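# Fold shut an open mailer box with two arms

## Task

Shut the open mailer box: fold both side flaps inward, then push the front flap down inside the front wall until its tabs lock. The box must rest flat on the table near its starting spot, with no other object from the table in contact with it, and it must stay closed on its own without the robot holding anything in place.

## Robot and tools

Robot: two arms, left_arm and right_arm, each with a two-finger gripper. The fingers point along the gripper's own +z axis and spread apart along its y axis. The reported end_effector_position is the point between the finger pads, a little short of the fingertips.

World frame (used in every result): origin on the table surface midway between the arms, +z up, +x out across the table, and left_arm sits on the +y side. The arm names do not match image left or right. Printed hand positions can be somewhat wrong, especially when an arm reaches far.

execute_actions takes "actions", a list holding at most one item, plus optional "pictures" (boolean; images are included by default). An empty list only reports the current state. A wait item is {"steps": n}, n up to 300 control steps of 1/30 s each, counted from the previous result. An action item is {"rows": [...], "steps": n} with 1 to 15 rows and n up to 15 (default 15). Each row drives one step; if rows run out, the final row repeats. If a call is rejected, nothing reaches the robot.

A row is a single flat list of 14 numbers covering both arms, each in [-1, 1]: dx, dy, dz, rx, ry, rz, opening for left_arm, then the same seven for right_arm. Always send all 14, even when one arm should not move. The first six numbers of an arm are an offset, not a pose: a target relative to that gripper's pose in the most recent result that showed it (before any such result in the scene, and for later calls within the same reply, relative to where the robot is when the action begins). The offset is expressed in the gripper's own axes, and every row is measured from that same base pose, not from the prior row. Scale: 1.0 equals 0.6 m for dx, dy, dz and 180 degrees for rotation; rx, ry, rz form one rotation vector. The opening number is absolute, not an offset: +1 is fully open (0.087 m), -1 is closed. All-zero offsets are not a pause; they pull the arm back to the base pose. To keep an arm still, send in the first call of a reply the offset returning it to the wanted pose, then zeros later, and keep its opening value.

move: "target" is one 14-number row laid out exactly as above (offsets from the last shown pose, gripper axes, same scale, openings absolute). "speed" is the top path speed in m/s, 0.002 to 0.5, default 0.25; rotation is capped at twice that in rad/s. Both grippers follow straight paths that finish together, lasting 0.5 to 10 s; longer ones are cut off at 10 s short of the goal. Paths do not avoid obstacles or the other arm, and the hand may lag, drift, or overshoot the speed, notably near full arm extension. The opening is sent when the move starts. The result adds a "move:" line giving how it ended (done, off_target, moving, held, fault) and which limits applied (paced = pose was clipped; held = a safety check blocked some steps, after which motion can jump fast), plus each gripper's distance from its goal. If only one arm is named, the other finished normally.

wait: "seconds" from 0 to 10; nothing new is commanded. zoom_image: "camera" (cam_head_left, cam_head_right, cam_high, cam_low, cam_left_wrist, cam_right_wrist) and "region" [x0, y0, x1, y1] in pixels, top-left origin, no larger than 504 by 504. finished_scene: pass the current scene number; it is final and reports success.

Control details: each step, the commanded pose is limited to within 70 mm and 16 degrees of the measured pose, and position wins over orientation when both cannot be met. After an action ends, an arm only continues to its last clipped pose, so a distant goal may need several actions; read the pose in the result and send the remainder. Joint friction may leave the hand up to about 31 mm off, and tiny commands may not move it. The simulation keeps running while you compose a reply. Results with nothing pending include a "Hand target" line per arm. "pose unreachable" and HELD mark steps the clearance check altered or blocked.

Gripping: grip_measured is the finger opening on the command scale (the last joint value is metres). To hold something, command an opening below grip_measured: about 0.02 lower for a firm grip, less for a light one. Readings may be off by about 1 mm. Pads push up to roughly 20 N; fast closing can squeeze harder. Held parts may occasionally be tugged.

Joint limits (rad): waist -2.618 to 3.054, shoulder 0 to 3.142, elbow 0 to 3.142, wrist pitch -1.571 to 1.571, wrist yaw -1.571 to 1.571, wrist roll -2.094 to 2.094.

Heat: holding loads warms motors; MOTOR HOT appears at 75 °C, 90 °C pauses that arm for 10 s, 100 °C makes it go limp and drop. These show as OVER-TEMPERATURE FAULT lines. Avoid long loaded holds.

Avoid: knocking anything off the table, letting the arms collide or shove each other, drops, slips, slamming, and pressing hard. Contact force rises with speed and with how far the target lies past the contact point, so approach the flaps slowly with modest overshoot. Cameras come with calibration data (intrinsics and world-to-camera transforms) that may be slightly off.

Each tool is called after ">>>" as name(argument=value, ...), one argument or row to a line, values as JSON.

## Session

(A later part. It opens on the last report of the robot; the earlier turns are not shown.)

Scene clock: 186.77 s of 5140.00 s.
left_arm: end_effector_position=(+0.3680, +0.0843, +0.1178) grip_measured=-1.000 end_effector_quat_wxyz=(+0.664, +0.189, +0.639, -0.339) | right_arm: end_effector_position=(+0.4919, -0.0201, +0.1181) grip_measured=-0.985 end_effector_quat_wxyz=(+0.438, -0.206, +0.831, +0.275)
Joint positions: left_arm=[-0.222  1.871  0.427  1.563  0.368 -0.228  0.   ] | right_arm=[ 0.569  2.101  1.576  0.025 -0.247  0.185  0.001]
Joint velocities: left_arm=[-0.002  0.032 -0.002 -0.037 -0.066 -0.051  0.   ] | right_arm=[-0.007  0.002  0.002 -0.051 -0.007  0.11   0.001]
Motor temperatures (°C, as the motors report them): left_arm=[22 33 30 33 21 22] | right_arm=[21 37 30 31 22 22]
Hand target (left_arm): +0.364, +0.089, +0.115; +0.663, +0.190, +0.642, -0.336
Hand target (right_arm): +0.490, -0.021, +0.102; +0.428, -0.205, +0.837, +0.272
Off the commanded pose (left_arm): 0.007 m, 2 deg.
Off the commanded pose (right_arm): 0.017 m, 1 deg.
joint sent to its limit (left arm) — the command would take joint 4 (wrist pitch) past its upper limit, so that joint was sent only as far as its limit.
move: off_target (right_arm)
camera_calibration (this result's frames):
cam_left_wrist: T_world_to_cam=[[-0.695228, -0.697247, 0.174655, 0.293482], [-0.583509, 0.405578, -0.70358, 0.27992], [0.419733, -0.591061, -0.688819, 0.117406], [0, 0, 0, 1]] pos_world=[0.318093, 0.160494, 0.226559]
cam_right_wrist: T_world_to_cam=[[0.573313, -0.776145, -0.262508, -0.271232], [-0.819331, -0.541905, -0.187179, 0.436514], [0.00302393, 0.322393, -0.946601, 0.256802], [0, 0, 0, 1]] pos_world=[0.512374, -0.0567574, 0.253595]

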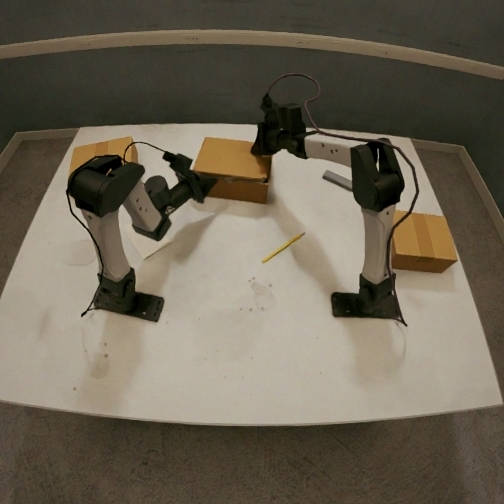

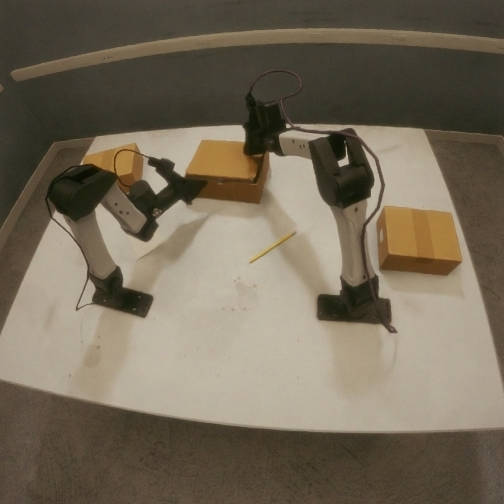

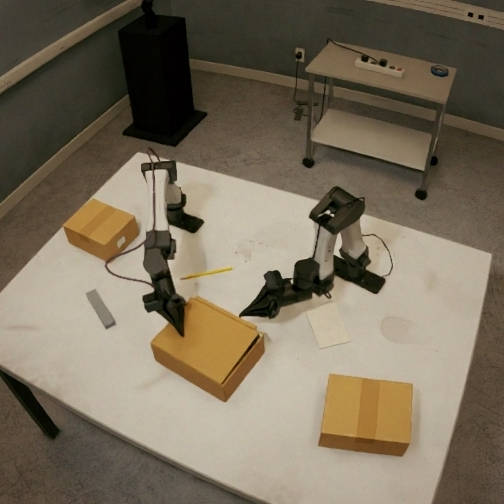

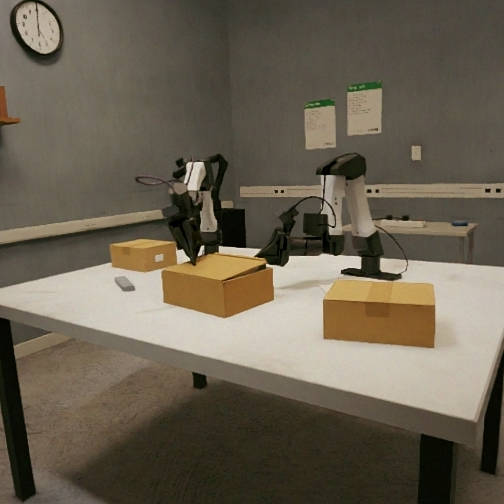

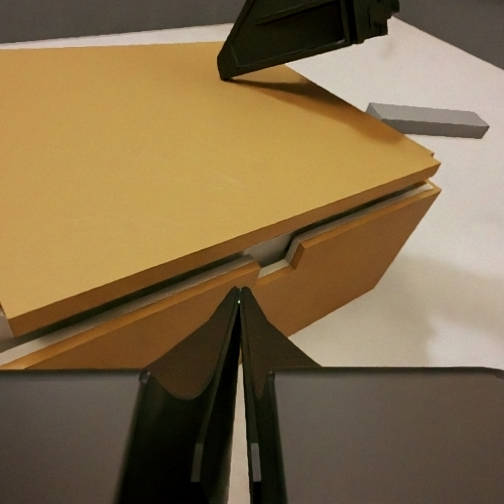

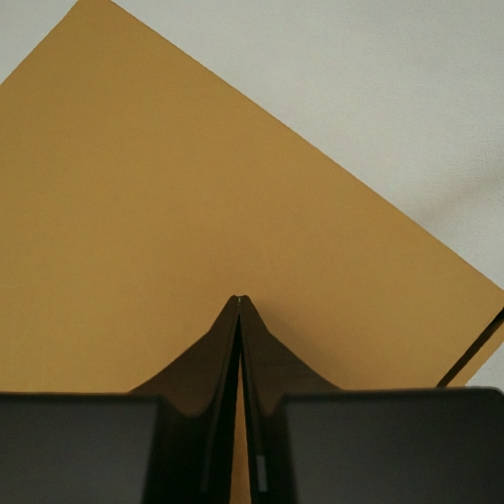

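Now left presses the lid front from above.

>>> move(
  target=[-0.08,-0.015,-0.02,0,0,0,-1, 0.025,-0.008,0.015,0,0,0,-1],
  speed=0.1,
)

>>> move(
  target=[0,0,0.12,0,0.2,0,-1, 0.025,-0.008,0.015,0,0,0,-1],
  speed=0.15,
)

>>> move(
  target=[0.11,0.025,0.065,0,0,0,-1, 0.025,-0.008,0.015,0,0,0,-1],
  speed=0.04,
)

Scene clock: 190.90 s of 5140.00 s.
left_arm: end_effector_position=(+0.3577, +0.0926, +0.1764) grip_measured=-1.000 end_effector_quat_wxyz=(+0.676, +0.192, +0.624, -0.341) | right_arm: end_effector_position=(+0.4934, -0.0193, +0.1174) grip_measured=-0.985 end_effector_quat_wxyz=(+0.447, -0.206, +0.825, +0.278)
Joint positions: left_arm=[-0.204  1.569  0.427  1.301  0.389 -0.229  0.   ] | right_arm=[ 0.569  2.101  1.556  0.066 -0.247  0.185  0.001]
Joint velocities: left_arm=[-0.002  0.002 -0.002 -0.051 -0.066 -0.022  0.   ] | right_arm=[-0.022 -0.002  0.007 -0.022  0.066 -0.022 -0.001]
Motor temperatures (°C, as the motors report them): left_arm=[22 33 30 33 21 22] | right_arm=[21 37 30 31 22 22]
Hand target (left_arm): +0.356, +0.097, +0.166; +0.664, +0.189, +0.639, -0.339
Hand target (right_arm): +0.492, -0.020, +0.100; +0.438, -0.206, +0.831, +0.275
Off the commanded pose (left_arm): 0.012 m, 2 deg.
Off the commanded pose (right_arm): 0.017 m, 1 deg.
move: off_target (left_arm, right_arm)
camera_calibration (this result's frames):
cam_left_wrist: T_world_to_cam=[[-0.704009, -0.692404, 0.157946, 0.287545], [-0.555539, 0.398362, -0.729852, 0.307087], [0.442433, -0.601568, -0.665108, 0.155633], [0, 0, 0, 1]] pos_world=[0.304176, 0.170389, 0.282224]
cam_right_wrist: T_world_to_cam=[[0.578061, -0.773402, -0.260182, -0.274163], [-0.815743, -0.539833, -0.207709, 0.438723], [0.0201879, 0.332311, -0.942954, 0.247152], [0, 0, 0, 1]] pos_world=[0.511379, -0.0573327, 0.252847]

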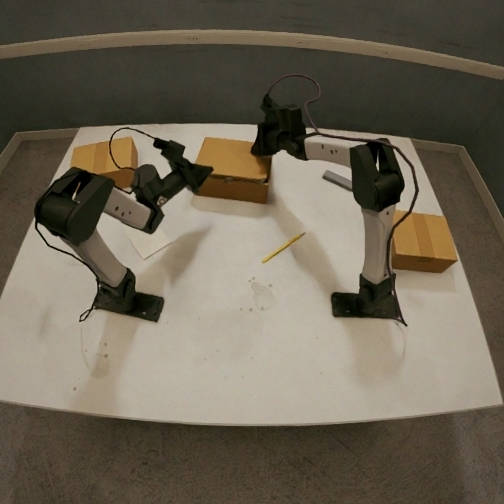

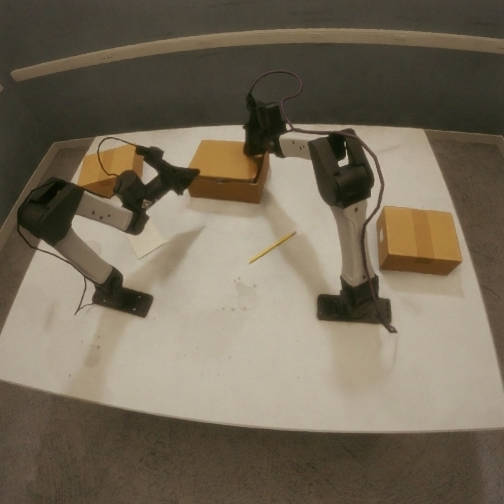

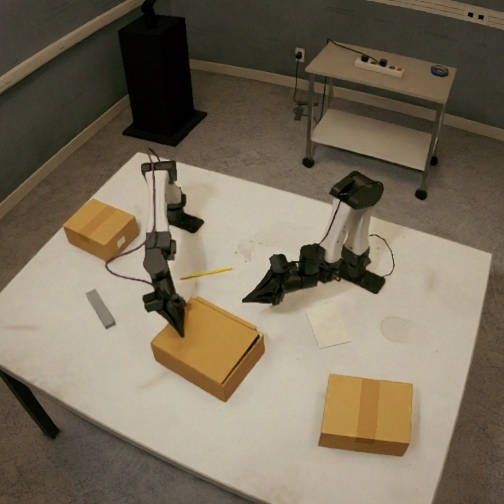

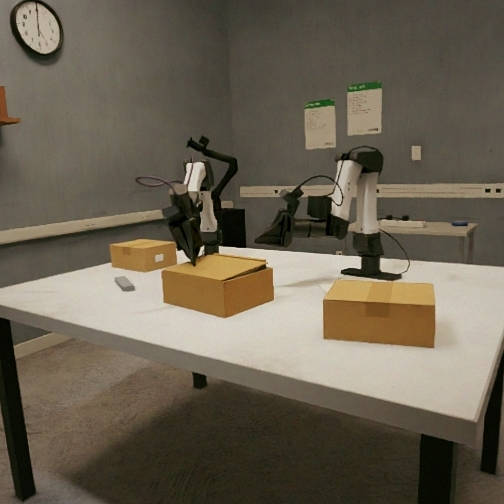

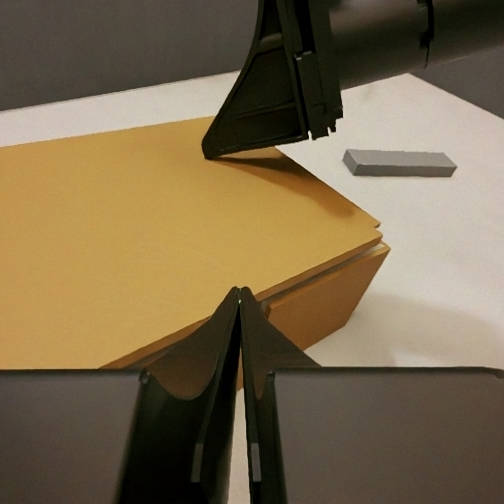

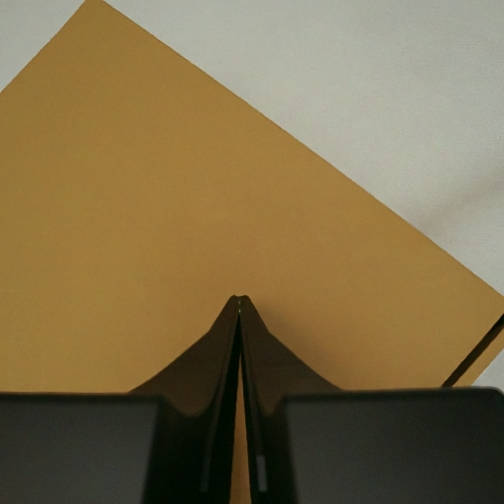

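Scene clock: 193.63 s of 5140.00 s.
left_arm: end_effector_position=(+0.4110, +0.0468, +0.1961) grip_measured=-1.000 end_effector_quat_wxyz=(+0.464, +0.285, +0.793, -0.274) | right_arm: end_effector_position=(+0.4955, -0.0181, +0.1189) grip_measured=-0.985 end_effector_quat_wxyz=(+0.456, -0.206, +0.819, +0.280)
Joint positions: left_arm=[-0.267  1.658  1.275 -0.089  0.4    0.008  0.   ] | right_arm=[ 0.569  2.101  1.543  0.102 -0.247  0.185  0.001]
Joint velocities: left_arm=[ 0.002 -0.017  0.007  0.066  0.037 -0.037  0.   ] | right_arm=[-0.002 -0.002  0.002 -0.007  0.022 -0.022  0.002]
Motor temperatures (°C, as the motors report them): left_arm=[22 33 30 33 21 22] | right_arm=[21 37 30 32 22 22]
Hand target (left_arm): +0.409, +0.044, +0.188; +0.449, +0.289, +0.801, -0.271
Hand target (right_arm): +0.494, -0.019, +0.100; +0.446, -0.206, +0.825, +0.277
Off the commanded pose (left_arm): 0.010 m, 2 deg.
Off the commanded pose (right_arm): 0.020 m, 1 deg.
move: off_target (right_arm)
camera_calibration (this result's frames):
cam_left_wrist: T_world_to_cam=[[-0.711715, -0.682711, 0.165432, 0.291541], [-0.700558, 0.672464, -0.238767, 0.319779], [0.0517619, -0.285829, -0.956882, 0.320698], [0, 0, 0, 1]] pos_world=[0.414918, 0.075663, 0.334993]
cam_right_wrist: T_world_to_cam=[[0.583277, -0.770388, -0.257469, -0.276879], [-0.81133, -0.537283, -0.230372, 0.441967], [0.0391421, 0.343263, -0.938424, 0.238466], [0, 0, 0, 1]] pos_world=[0.510744, -0.0576993, 0.254311]

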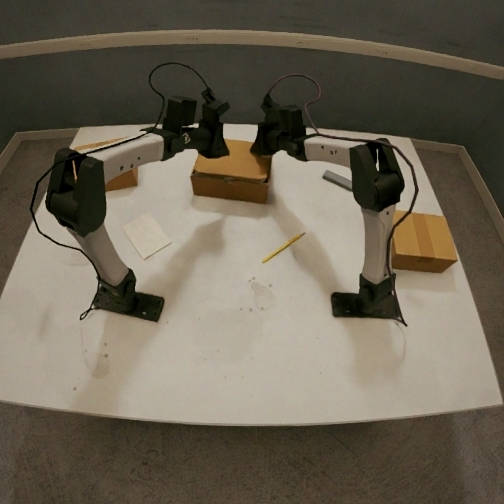

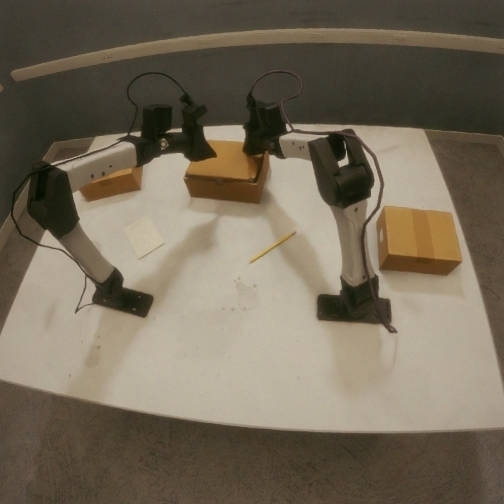

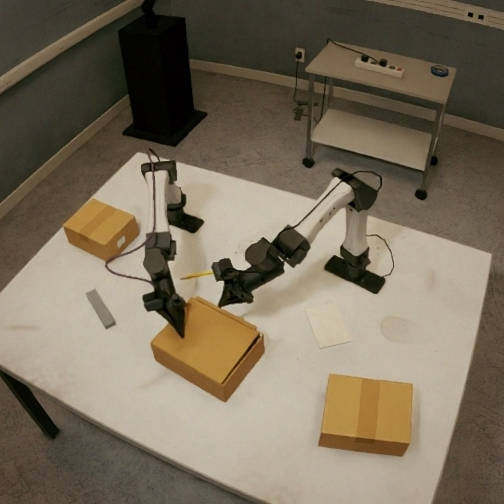

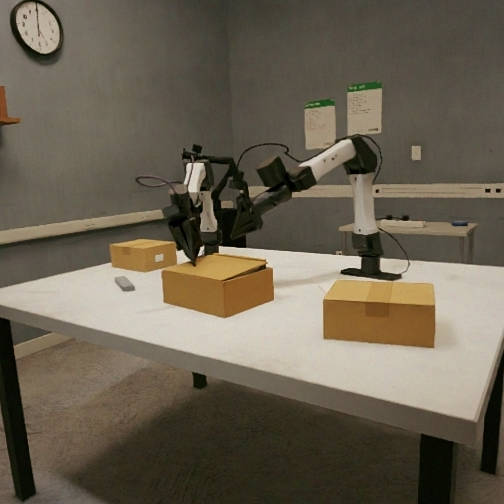

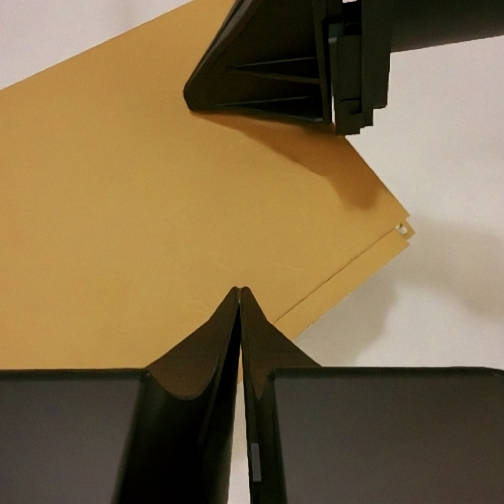

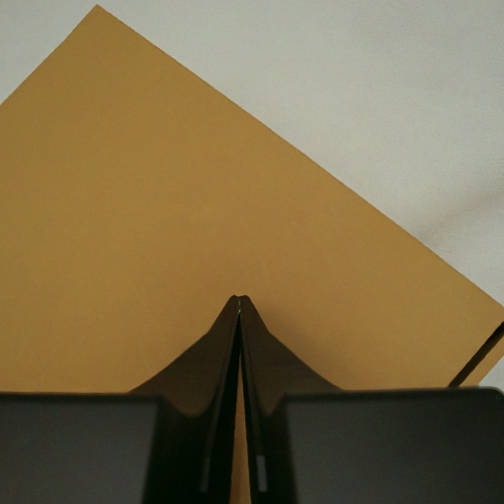

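Scene clock: 195.90 s of 5140.00 s.
left_arm: end_effector_position=(+0.4207, +0.0423, +0.1342) grip_measured=-1.000 end_effector_quat_wxyz=(+0.476, +0.286, +0.785, -0.275) | right_arm: end_effector_position=(+0.4977, -0.0168, +0.1151) grip_measured=-0.985 end_effector_quat_wxyz=(+0.462, -0.206, +0.815, +0.282)
Joint positions: left_arm=[-0.267  1.753  1.103  0.207  0.4    0.008  0.   ] | right_arm=[ 0.569  2.112  1.531  0.14  -0.247  0.185  0.001]
Joint velocities: left_arm=[-0.002  0.012  0.017  0.081  0.022 -0.095  0.   ] | right_arm=[-0.007 -0.007 -0.012  0.022  0.007 -0.007 -0.001]
Motor temperatures (°C, as the motors report them): left_arm=[22 33 30 33 21 22] | right_arm=[21 37 30 32 22 22]
Hand target (left_arm): +0.417, +0.043, +0.118; +0.464, +0.285, +0.793, -0.274
Hand target (right_arm): +0.496, -0.017, +0.101; +0.456, -0.206, +0.819, +0.280
Off the commanded pose (left_arm): 0.016 m, 2 deg.
Off the commanded pose (right_arm): 0.014 m, 1 deg.
move: off_target (left_arm, right_arm)
camera_calibration (this result's frames):
cam_left_wrist: T_world_to_cam=[[-0.716034, -0.680702, 0.154726, 0.308748], [-0.693749, 0.669297, -0.265997, 0.315668], [0.077507, -0.297804, -0.951475, 0.248615], [0, 0, 0, 1]] pos_world=[0.420799, 0.0729278, 0.272747]
cam_right_wrist: T_world_to_cam=[[0.586582, -0.768479, -0.255661, -0.280004], [-0.808269, -0.535514, -0.244796, 0.443752], [0.0512105, 0.350236, -0.935261, 0.228052], [0, 0, 0, 1]] pos_world=[0.511238, -0.0574138, 0.250331]

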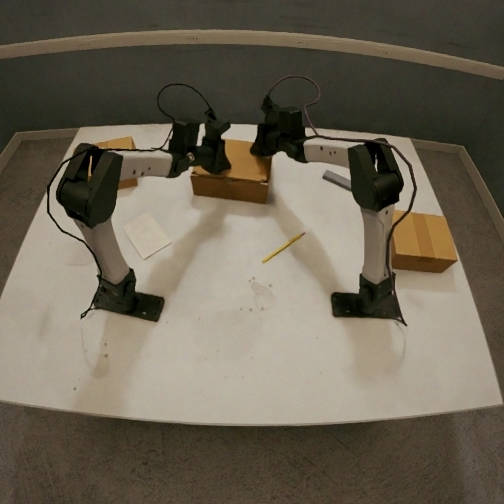

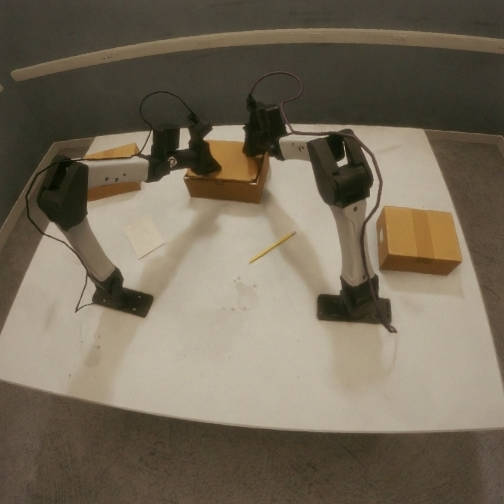

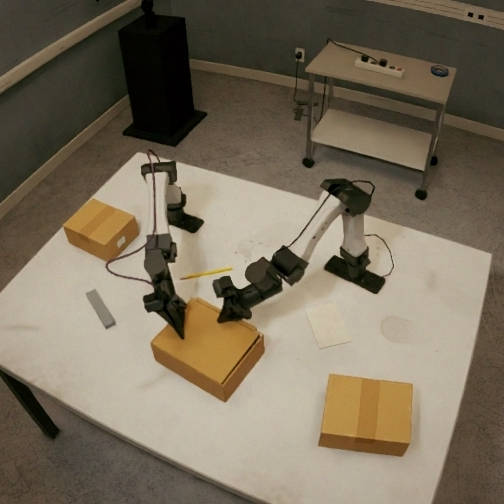

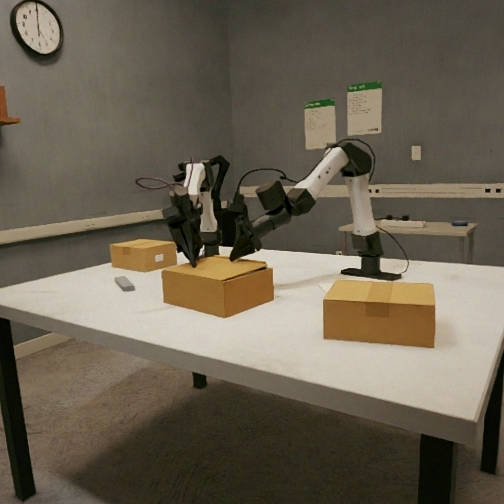

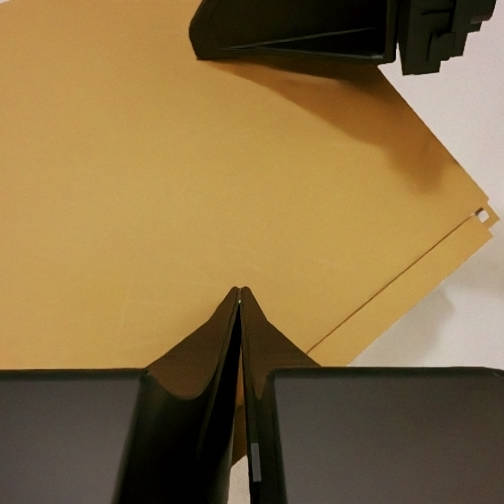

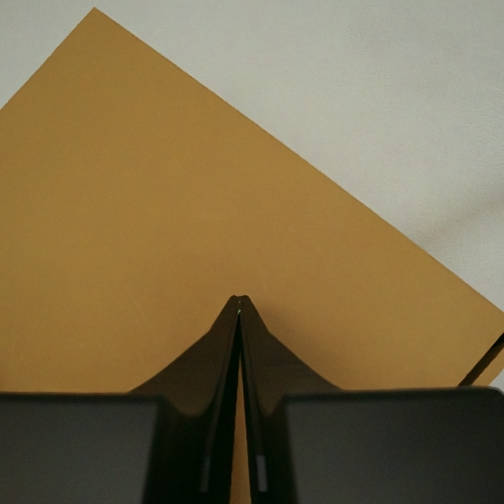

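>>> move(
  target=[0.055,0.01,0.025,0,0,0,-1, 0,0,0,0,0,0,-1],
  speed=0.03,
)

>>> move(
  target=[-0.1,0,-0.2,0,0,0,-1, -0.1,0,-0.2,0,0,0,-1],
  speed=0.1,
)

>>> zoom_image(
  camera="cam_head_left",
  region=[160, 100, 320, 220],
)

Scene clock: 200.40 s of 5140.00 s.
left_arm: end_effector_position=(+0.4273, +0.0388, +0.1255) grip_measured=-1.000 end_effector_quat_wxyz=(+0.502, +0.288, +0.766, -0.279) | right_arm: end_effector_position=(+0.4977, -0.0168, +0.1151) grip_measured=-0.985 end_effector_quat_wxyz=(+0.462, -0.206, +0.815, +0.282)
Joint positions: left_arm=[-0.267  1.787  1.05   0.358  0.403  0.008  0.   ] | right_arm=[ 0.569  2.112  1.531  0.14  -0.247  0.185  0.001]
Joint velocities: left_arm=[ 0.002  0.012 -0.007 -0.037 -0.022 -0.037  0.   ] | right_arm=[ 0.007 -0.012 -0.012 -0.051  0.007 -0.022  0.   ]
Motor temperatures (°C, as the motors report them): left_arm=[22 33 30 33 21 22] | right_arm=[21 37 30 32 22 22]
Hand target (left_arm): +0.420, +0.042, +0.098; +0.476, +0.286, +0.785, -0.275
Hand target (right_arm): +0.498, -0.017, +0.115; +0.462, -0.206, +0.815, +0.282
Off the commanded pose (left_arm): 0.029 m, 4 deg.
Off the commanded pose (right_arm): 0.000 m, 0 deg.
move: off_target (left_arm)
camera_calibration (this result's frames):
cam_left_wrist: T_world_to_cam=[[-0.725968, -0.674919, 0.13212, 0.319295], [-0.675098, 0.66271, -0.324125, 0.319938], [0.131201, -0.324499, -0.936743, 0.214955], [0, 0, 0, 1]] pos_world=[0.419586, 0.0732246, 0.262872]
cam_right_wrist: T_world_to_cam=[[0.586582, -0.768479, -0.255661, -0.280004], [-0.808269, -0.535514, -0.244796, 0.443752], [0.0512105, 0.350236, -0.935261, 0.228052], [0, 0, 0, 1]] pos_world=[0.511238, -0.0574138, 0.250331]

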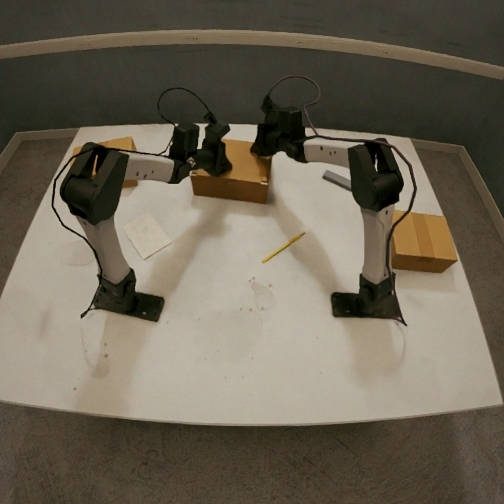

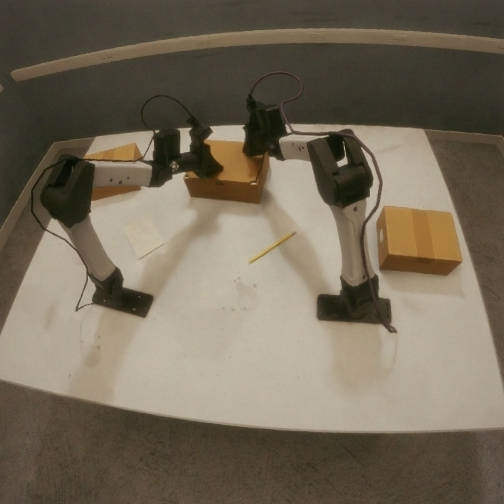

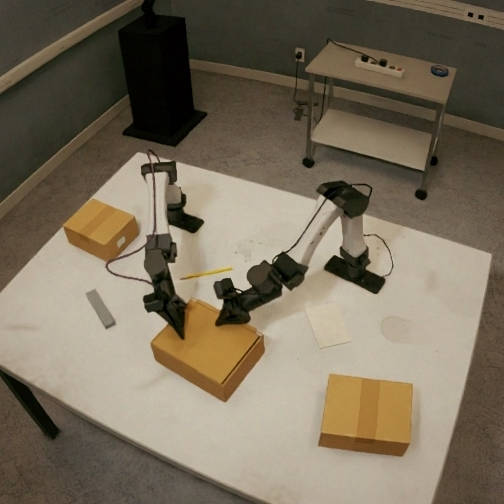

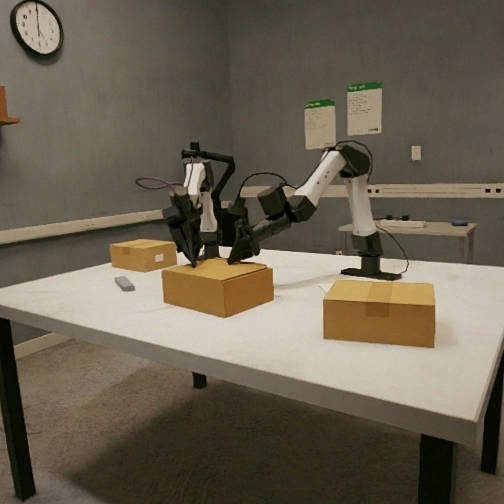

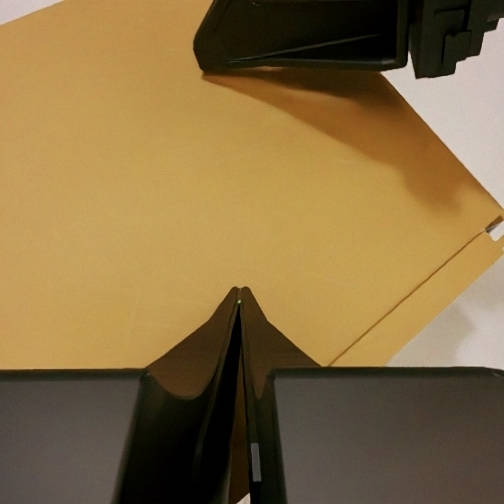

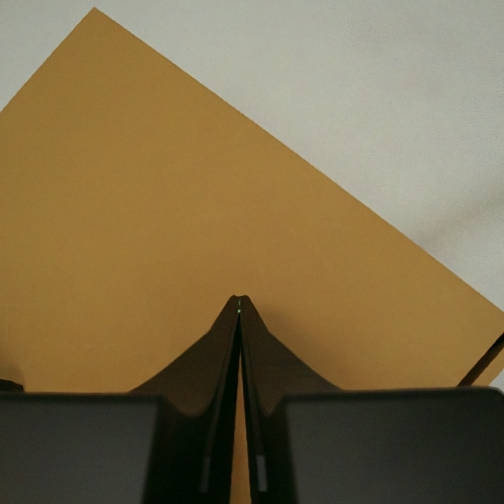

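Scene clock: 202.33 s of 5140.00 s.
left_arm: end_effector_position=(+0.3753, +0.1112, +0.2238) grip_measured=-1.000 end_effector_quat_wxyz=(+0.509, +0.290, +0.762, -0.278) | right_arm: end_effector_position=(+0.4543, -0.0854, +0.2146) grip_measured=-0.985 end_effector_quat_wxyz=(+0.464, -0.203, +0.814, +0.283)
Joint positions: left_arm=[-0.117  1.388  1.05  -0.056  0.543  0.074  0.   ] | right_arm=[ 0.473  1.766  1.454 -0.134 -0.332  0.15   0.001]
Joint velocities: left_arm=[ 0.002  0.012  0.007  0.022  0.037 -0.022  0.   ] | right_arm=[ 0.002 -0.012  0.012 -0.007  0.037 -0.081 -0.   ]
Motor temperatures (°C, as the motors report them): left_arm=[22 33 30 33 21 22] | right_arm=[21 38 30 32 22 22]
Hand target (left_arm): +0.374, +0.115, +0.223; +0.503, +0.289, +0.766, -0.277
Hand target (right_arm): +0.450, -0.090, +0.215; +0.462, -0.206, +0.815, +0.282
Off the commanded pose (left_arm): 0.004 m, 1 deg.
Off the commanded pose (right_arm): 0.007 m, 1 deg.
move: done
camera_calibration (this result's frames):
cam_left_wrist: T_world_to_cam=[[-0.729156, -0.673229, 0.122861, 0.320504], [-0.668722, 0.662784, -0.33694, 0.269133], [0.145408, -0.327841, -0.933476, 0.331685], [0, 0, 0, 1]] pos_world=[0.365443, 0.146136, 0.360924]
cam_right_wrist: T_world_to_cam=[[0.583109, -0.76973, -0.259809, -0.27947], [-0.810517, -0.529483, -0.250418, 0.398973], [0.0551902, 0.3566, -0.932625, 0.345577], [0, 0, 0, 1]] pos_world=[0.467264, -0.1271, 0.349596]

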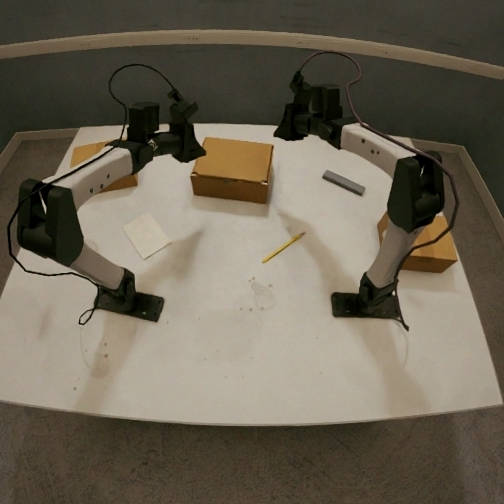

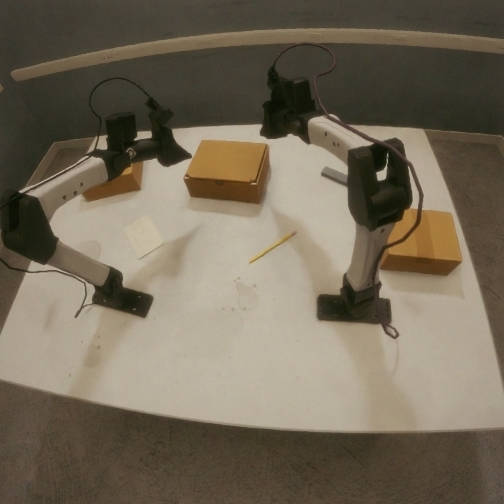

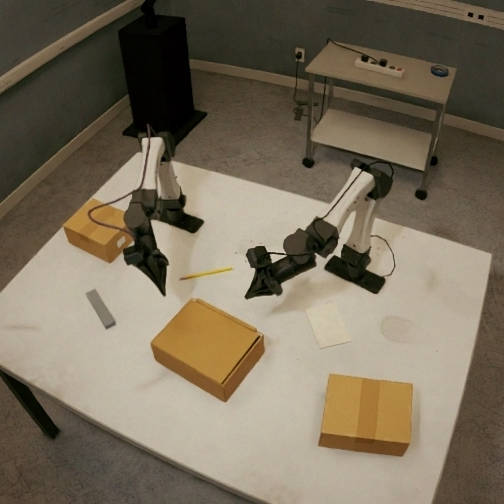

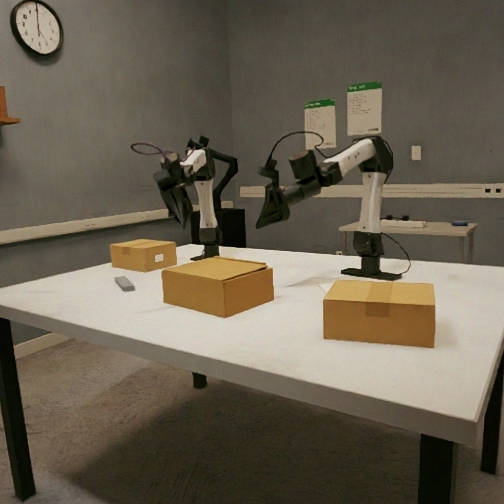

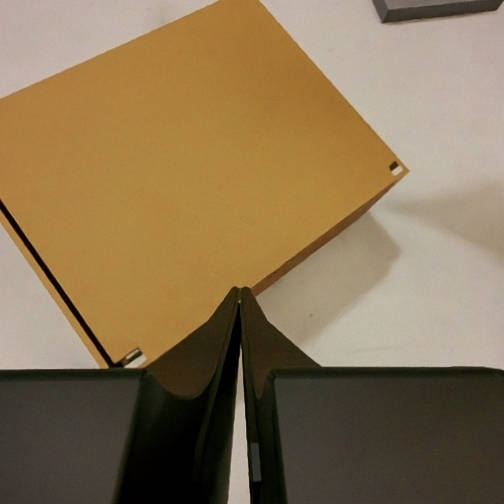

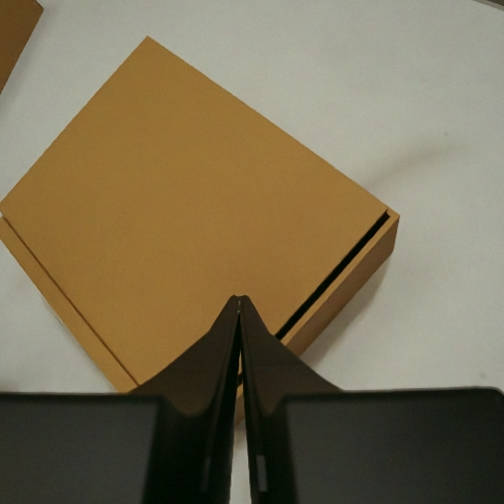

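Region (160, 100, 320, 220) of cam_head_left's 504x504 image, scaled by 3.150, with more detail than that image has; it fills the top 378 rows of this view, and the rest is white.

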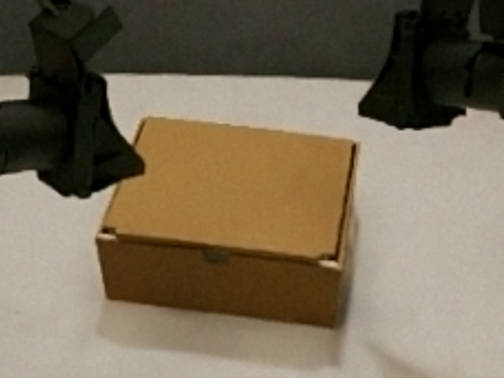

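>>> finished_scene(
  scene=1,
)

The scene is finished: the task was done.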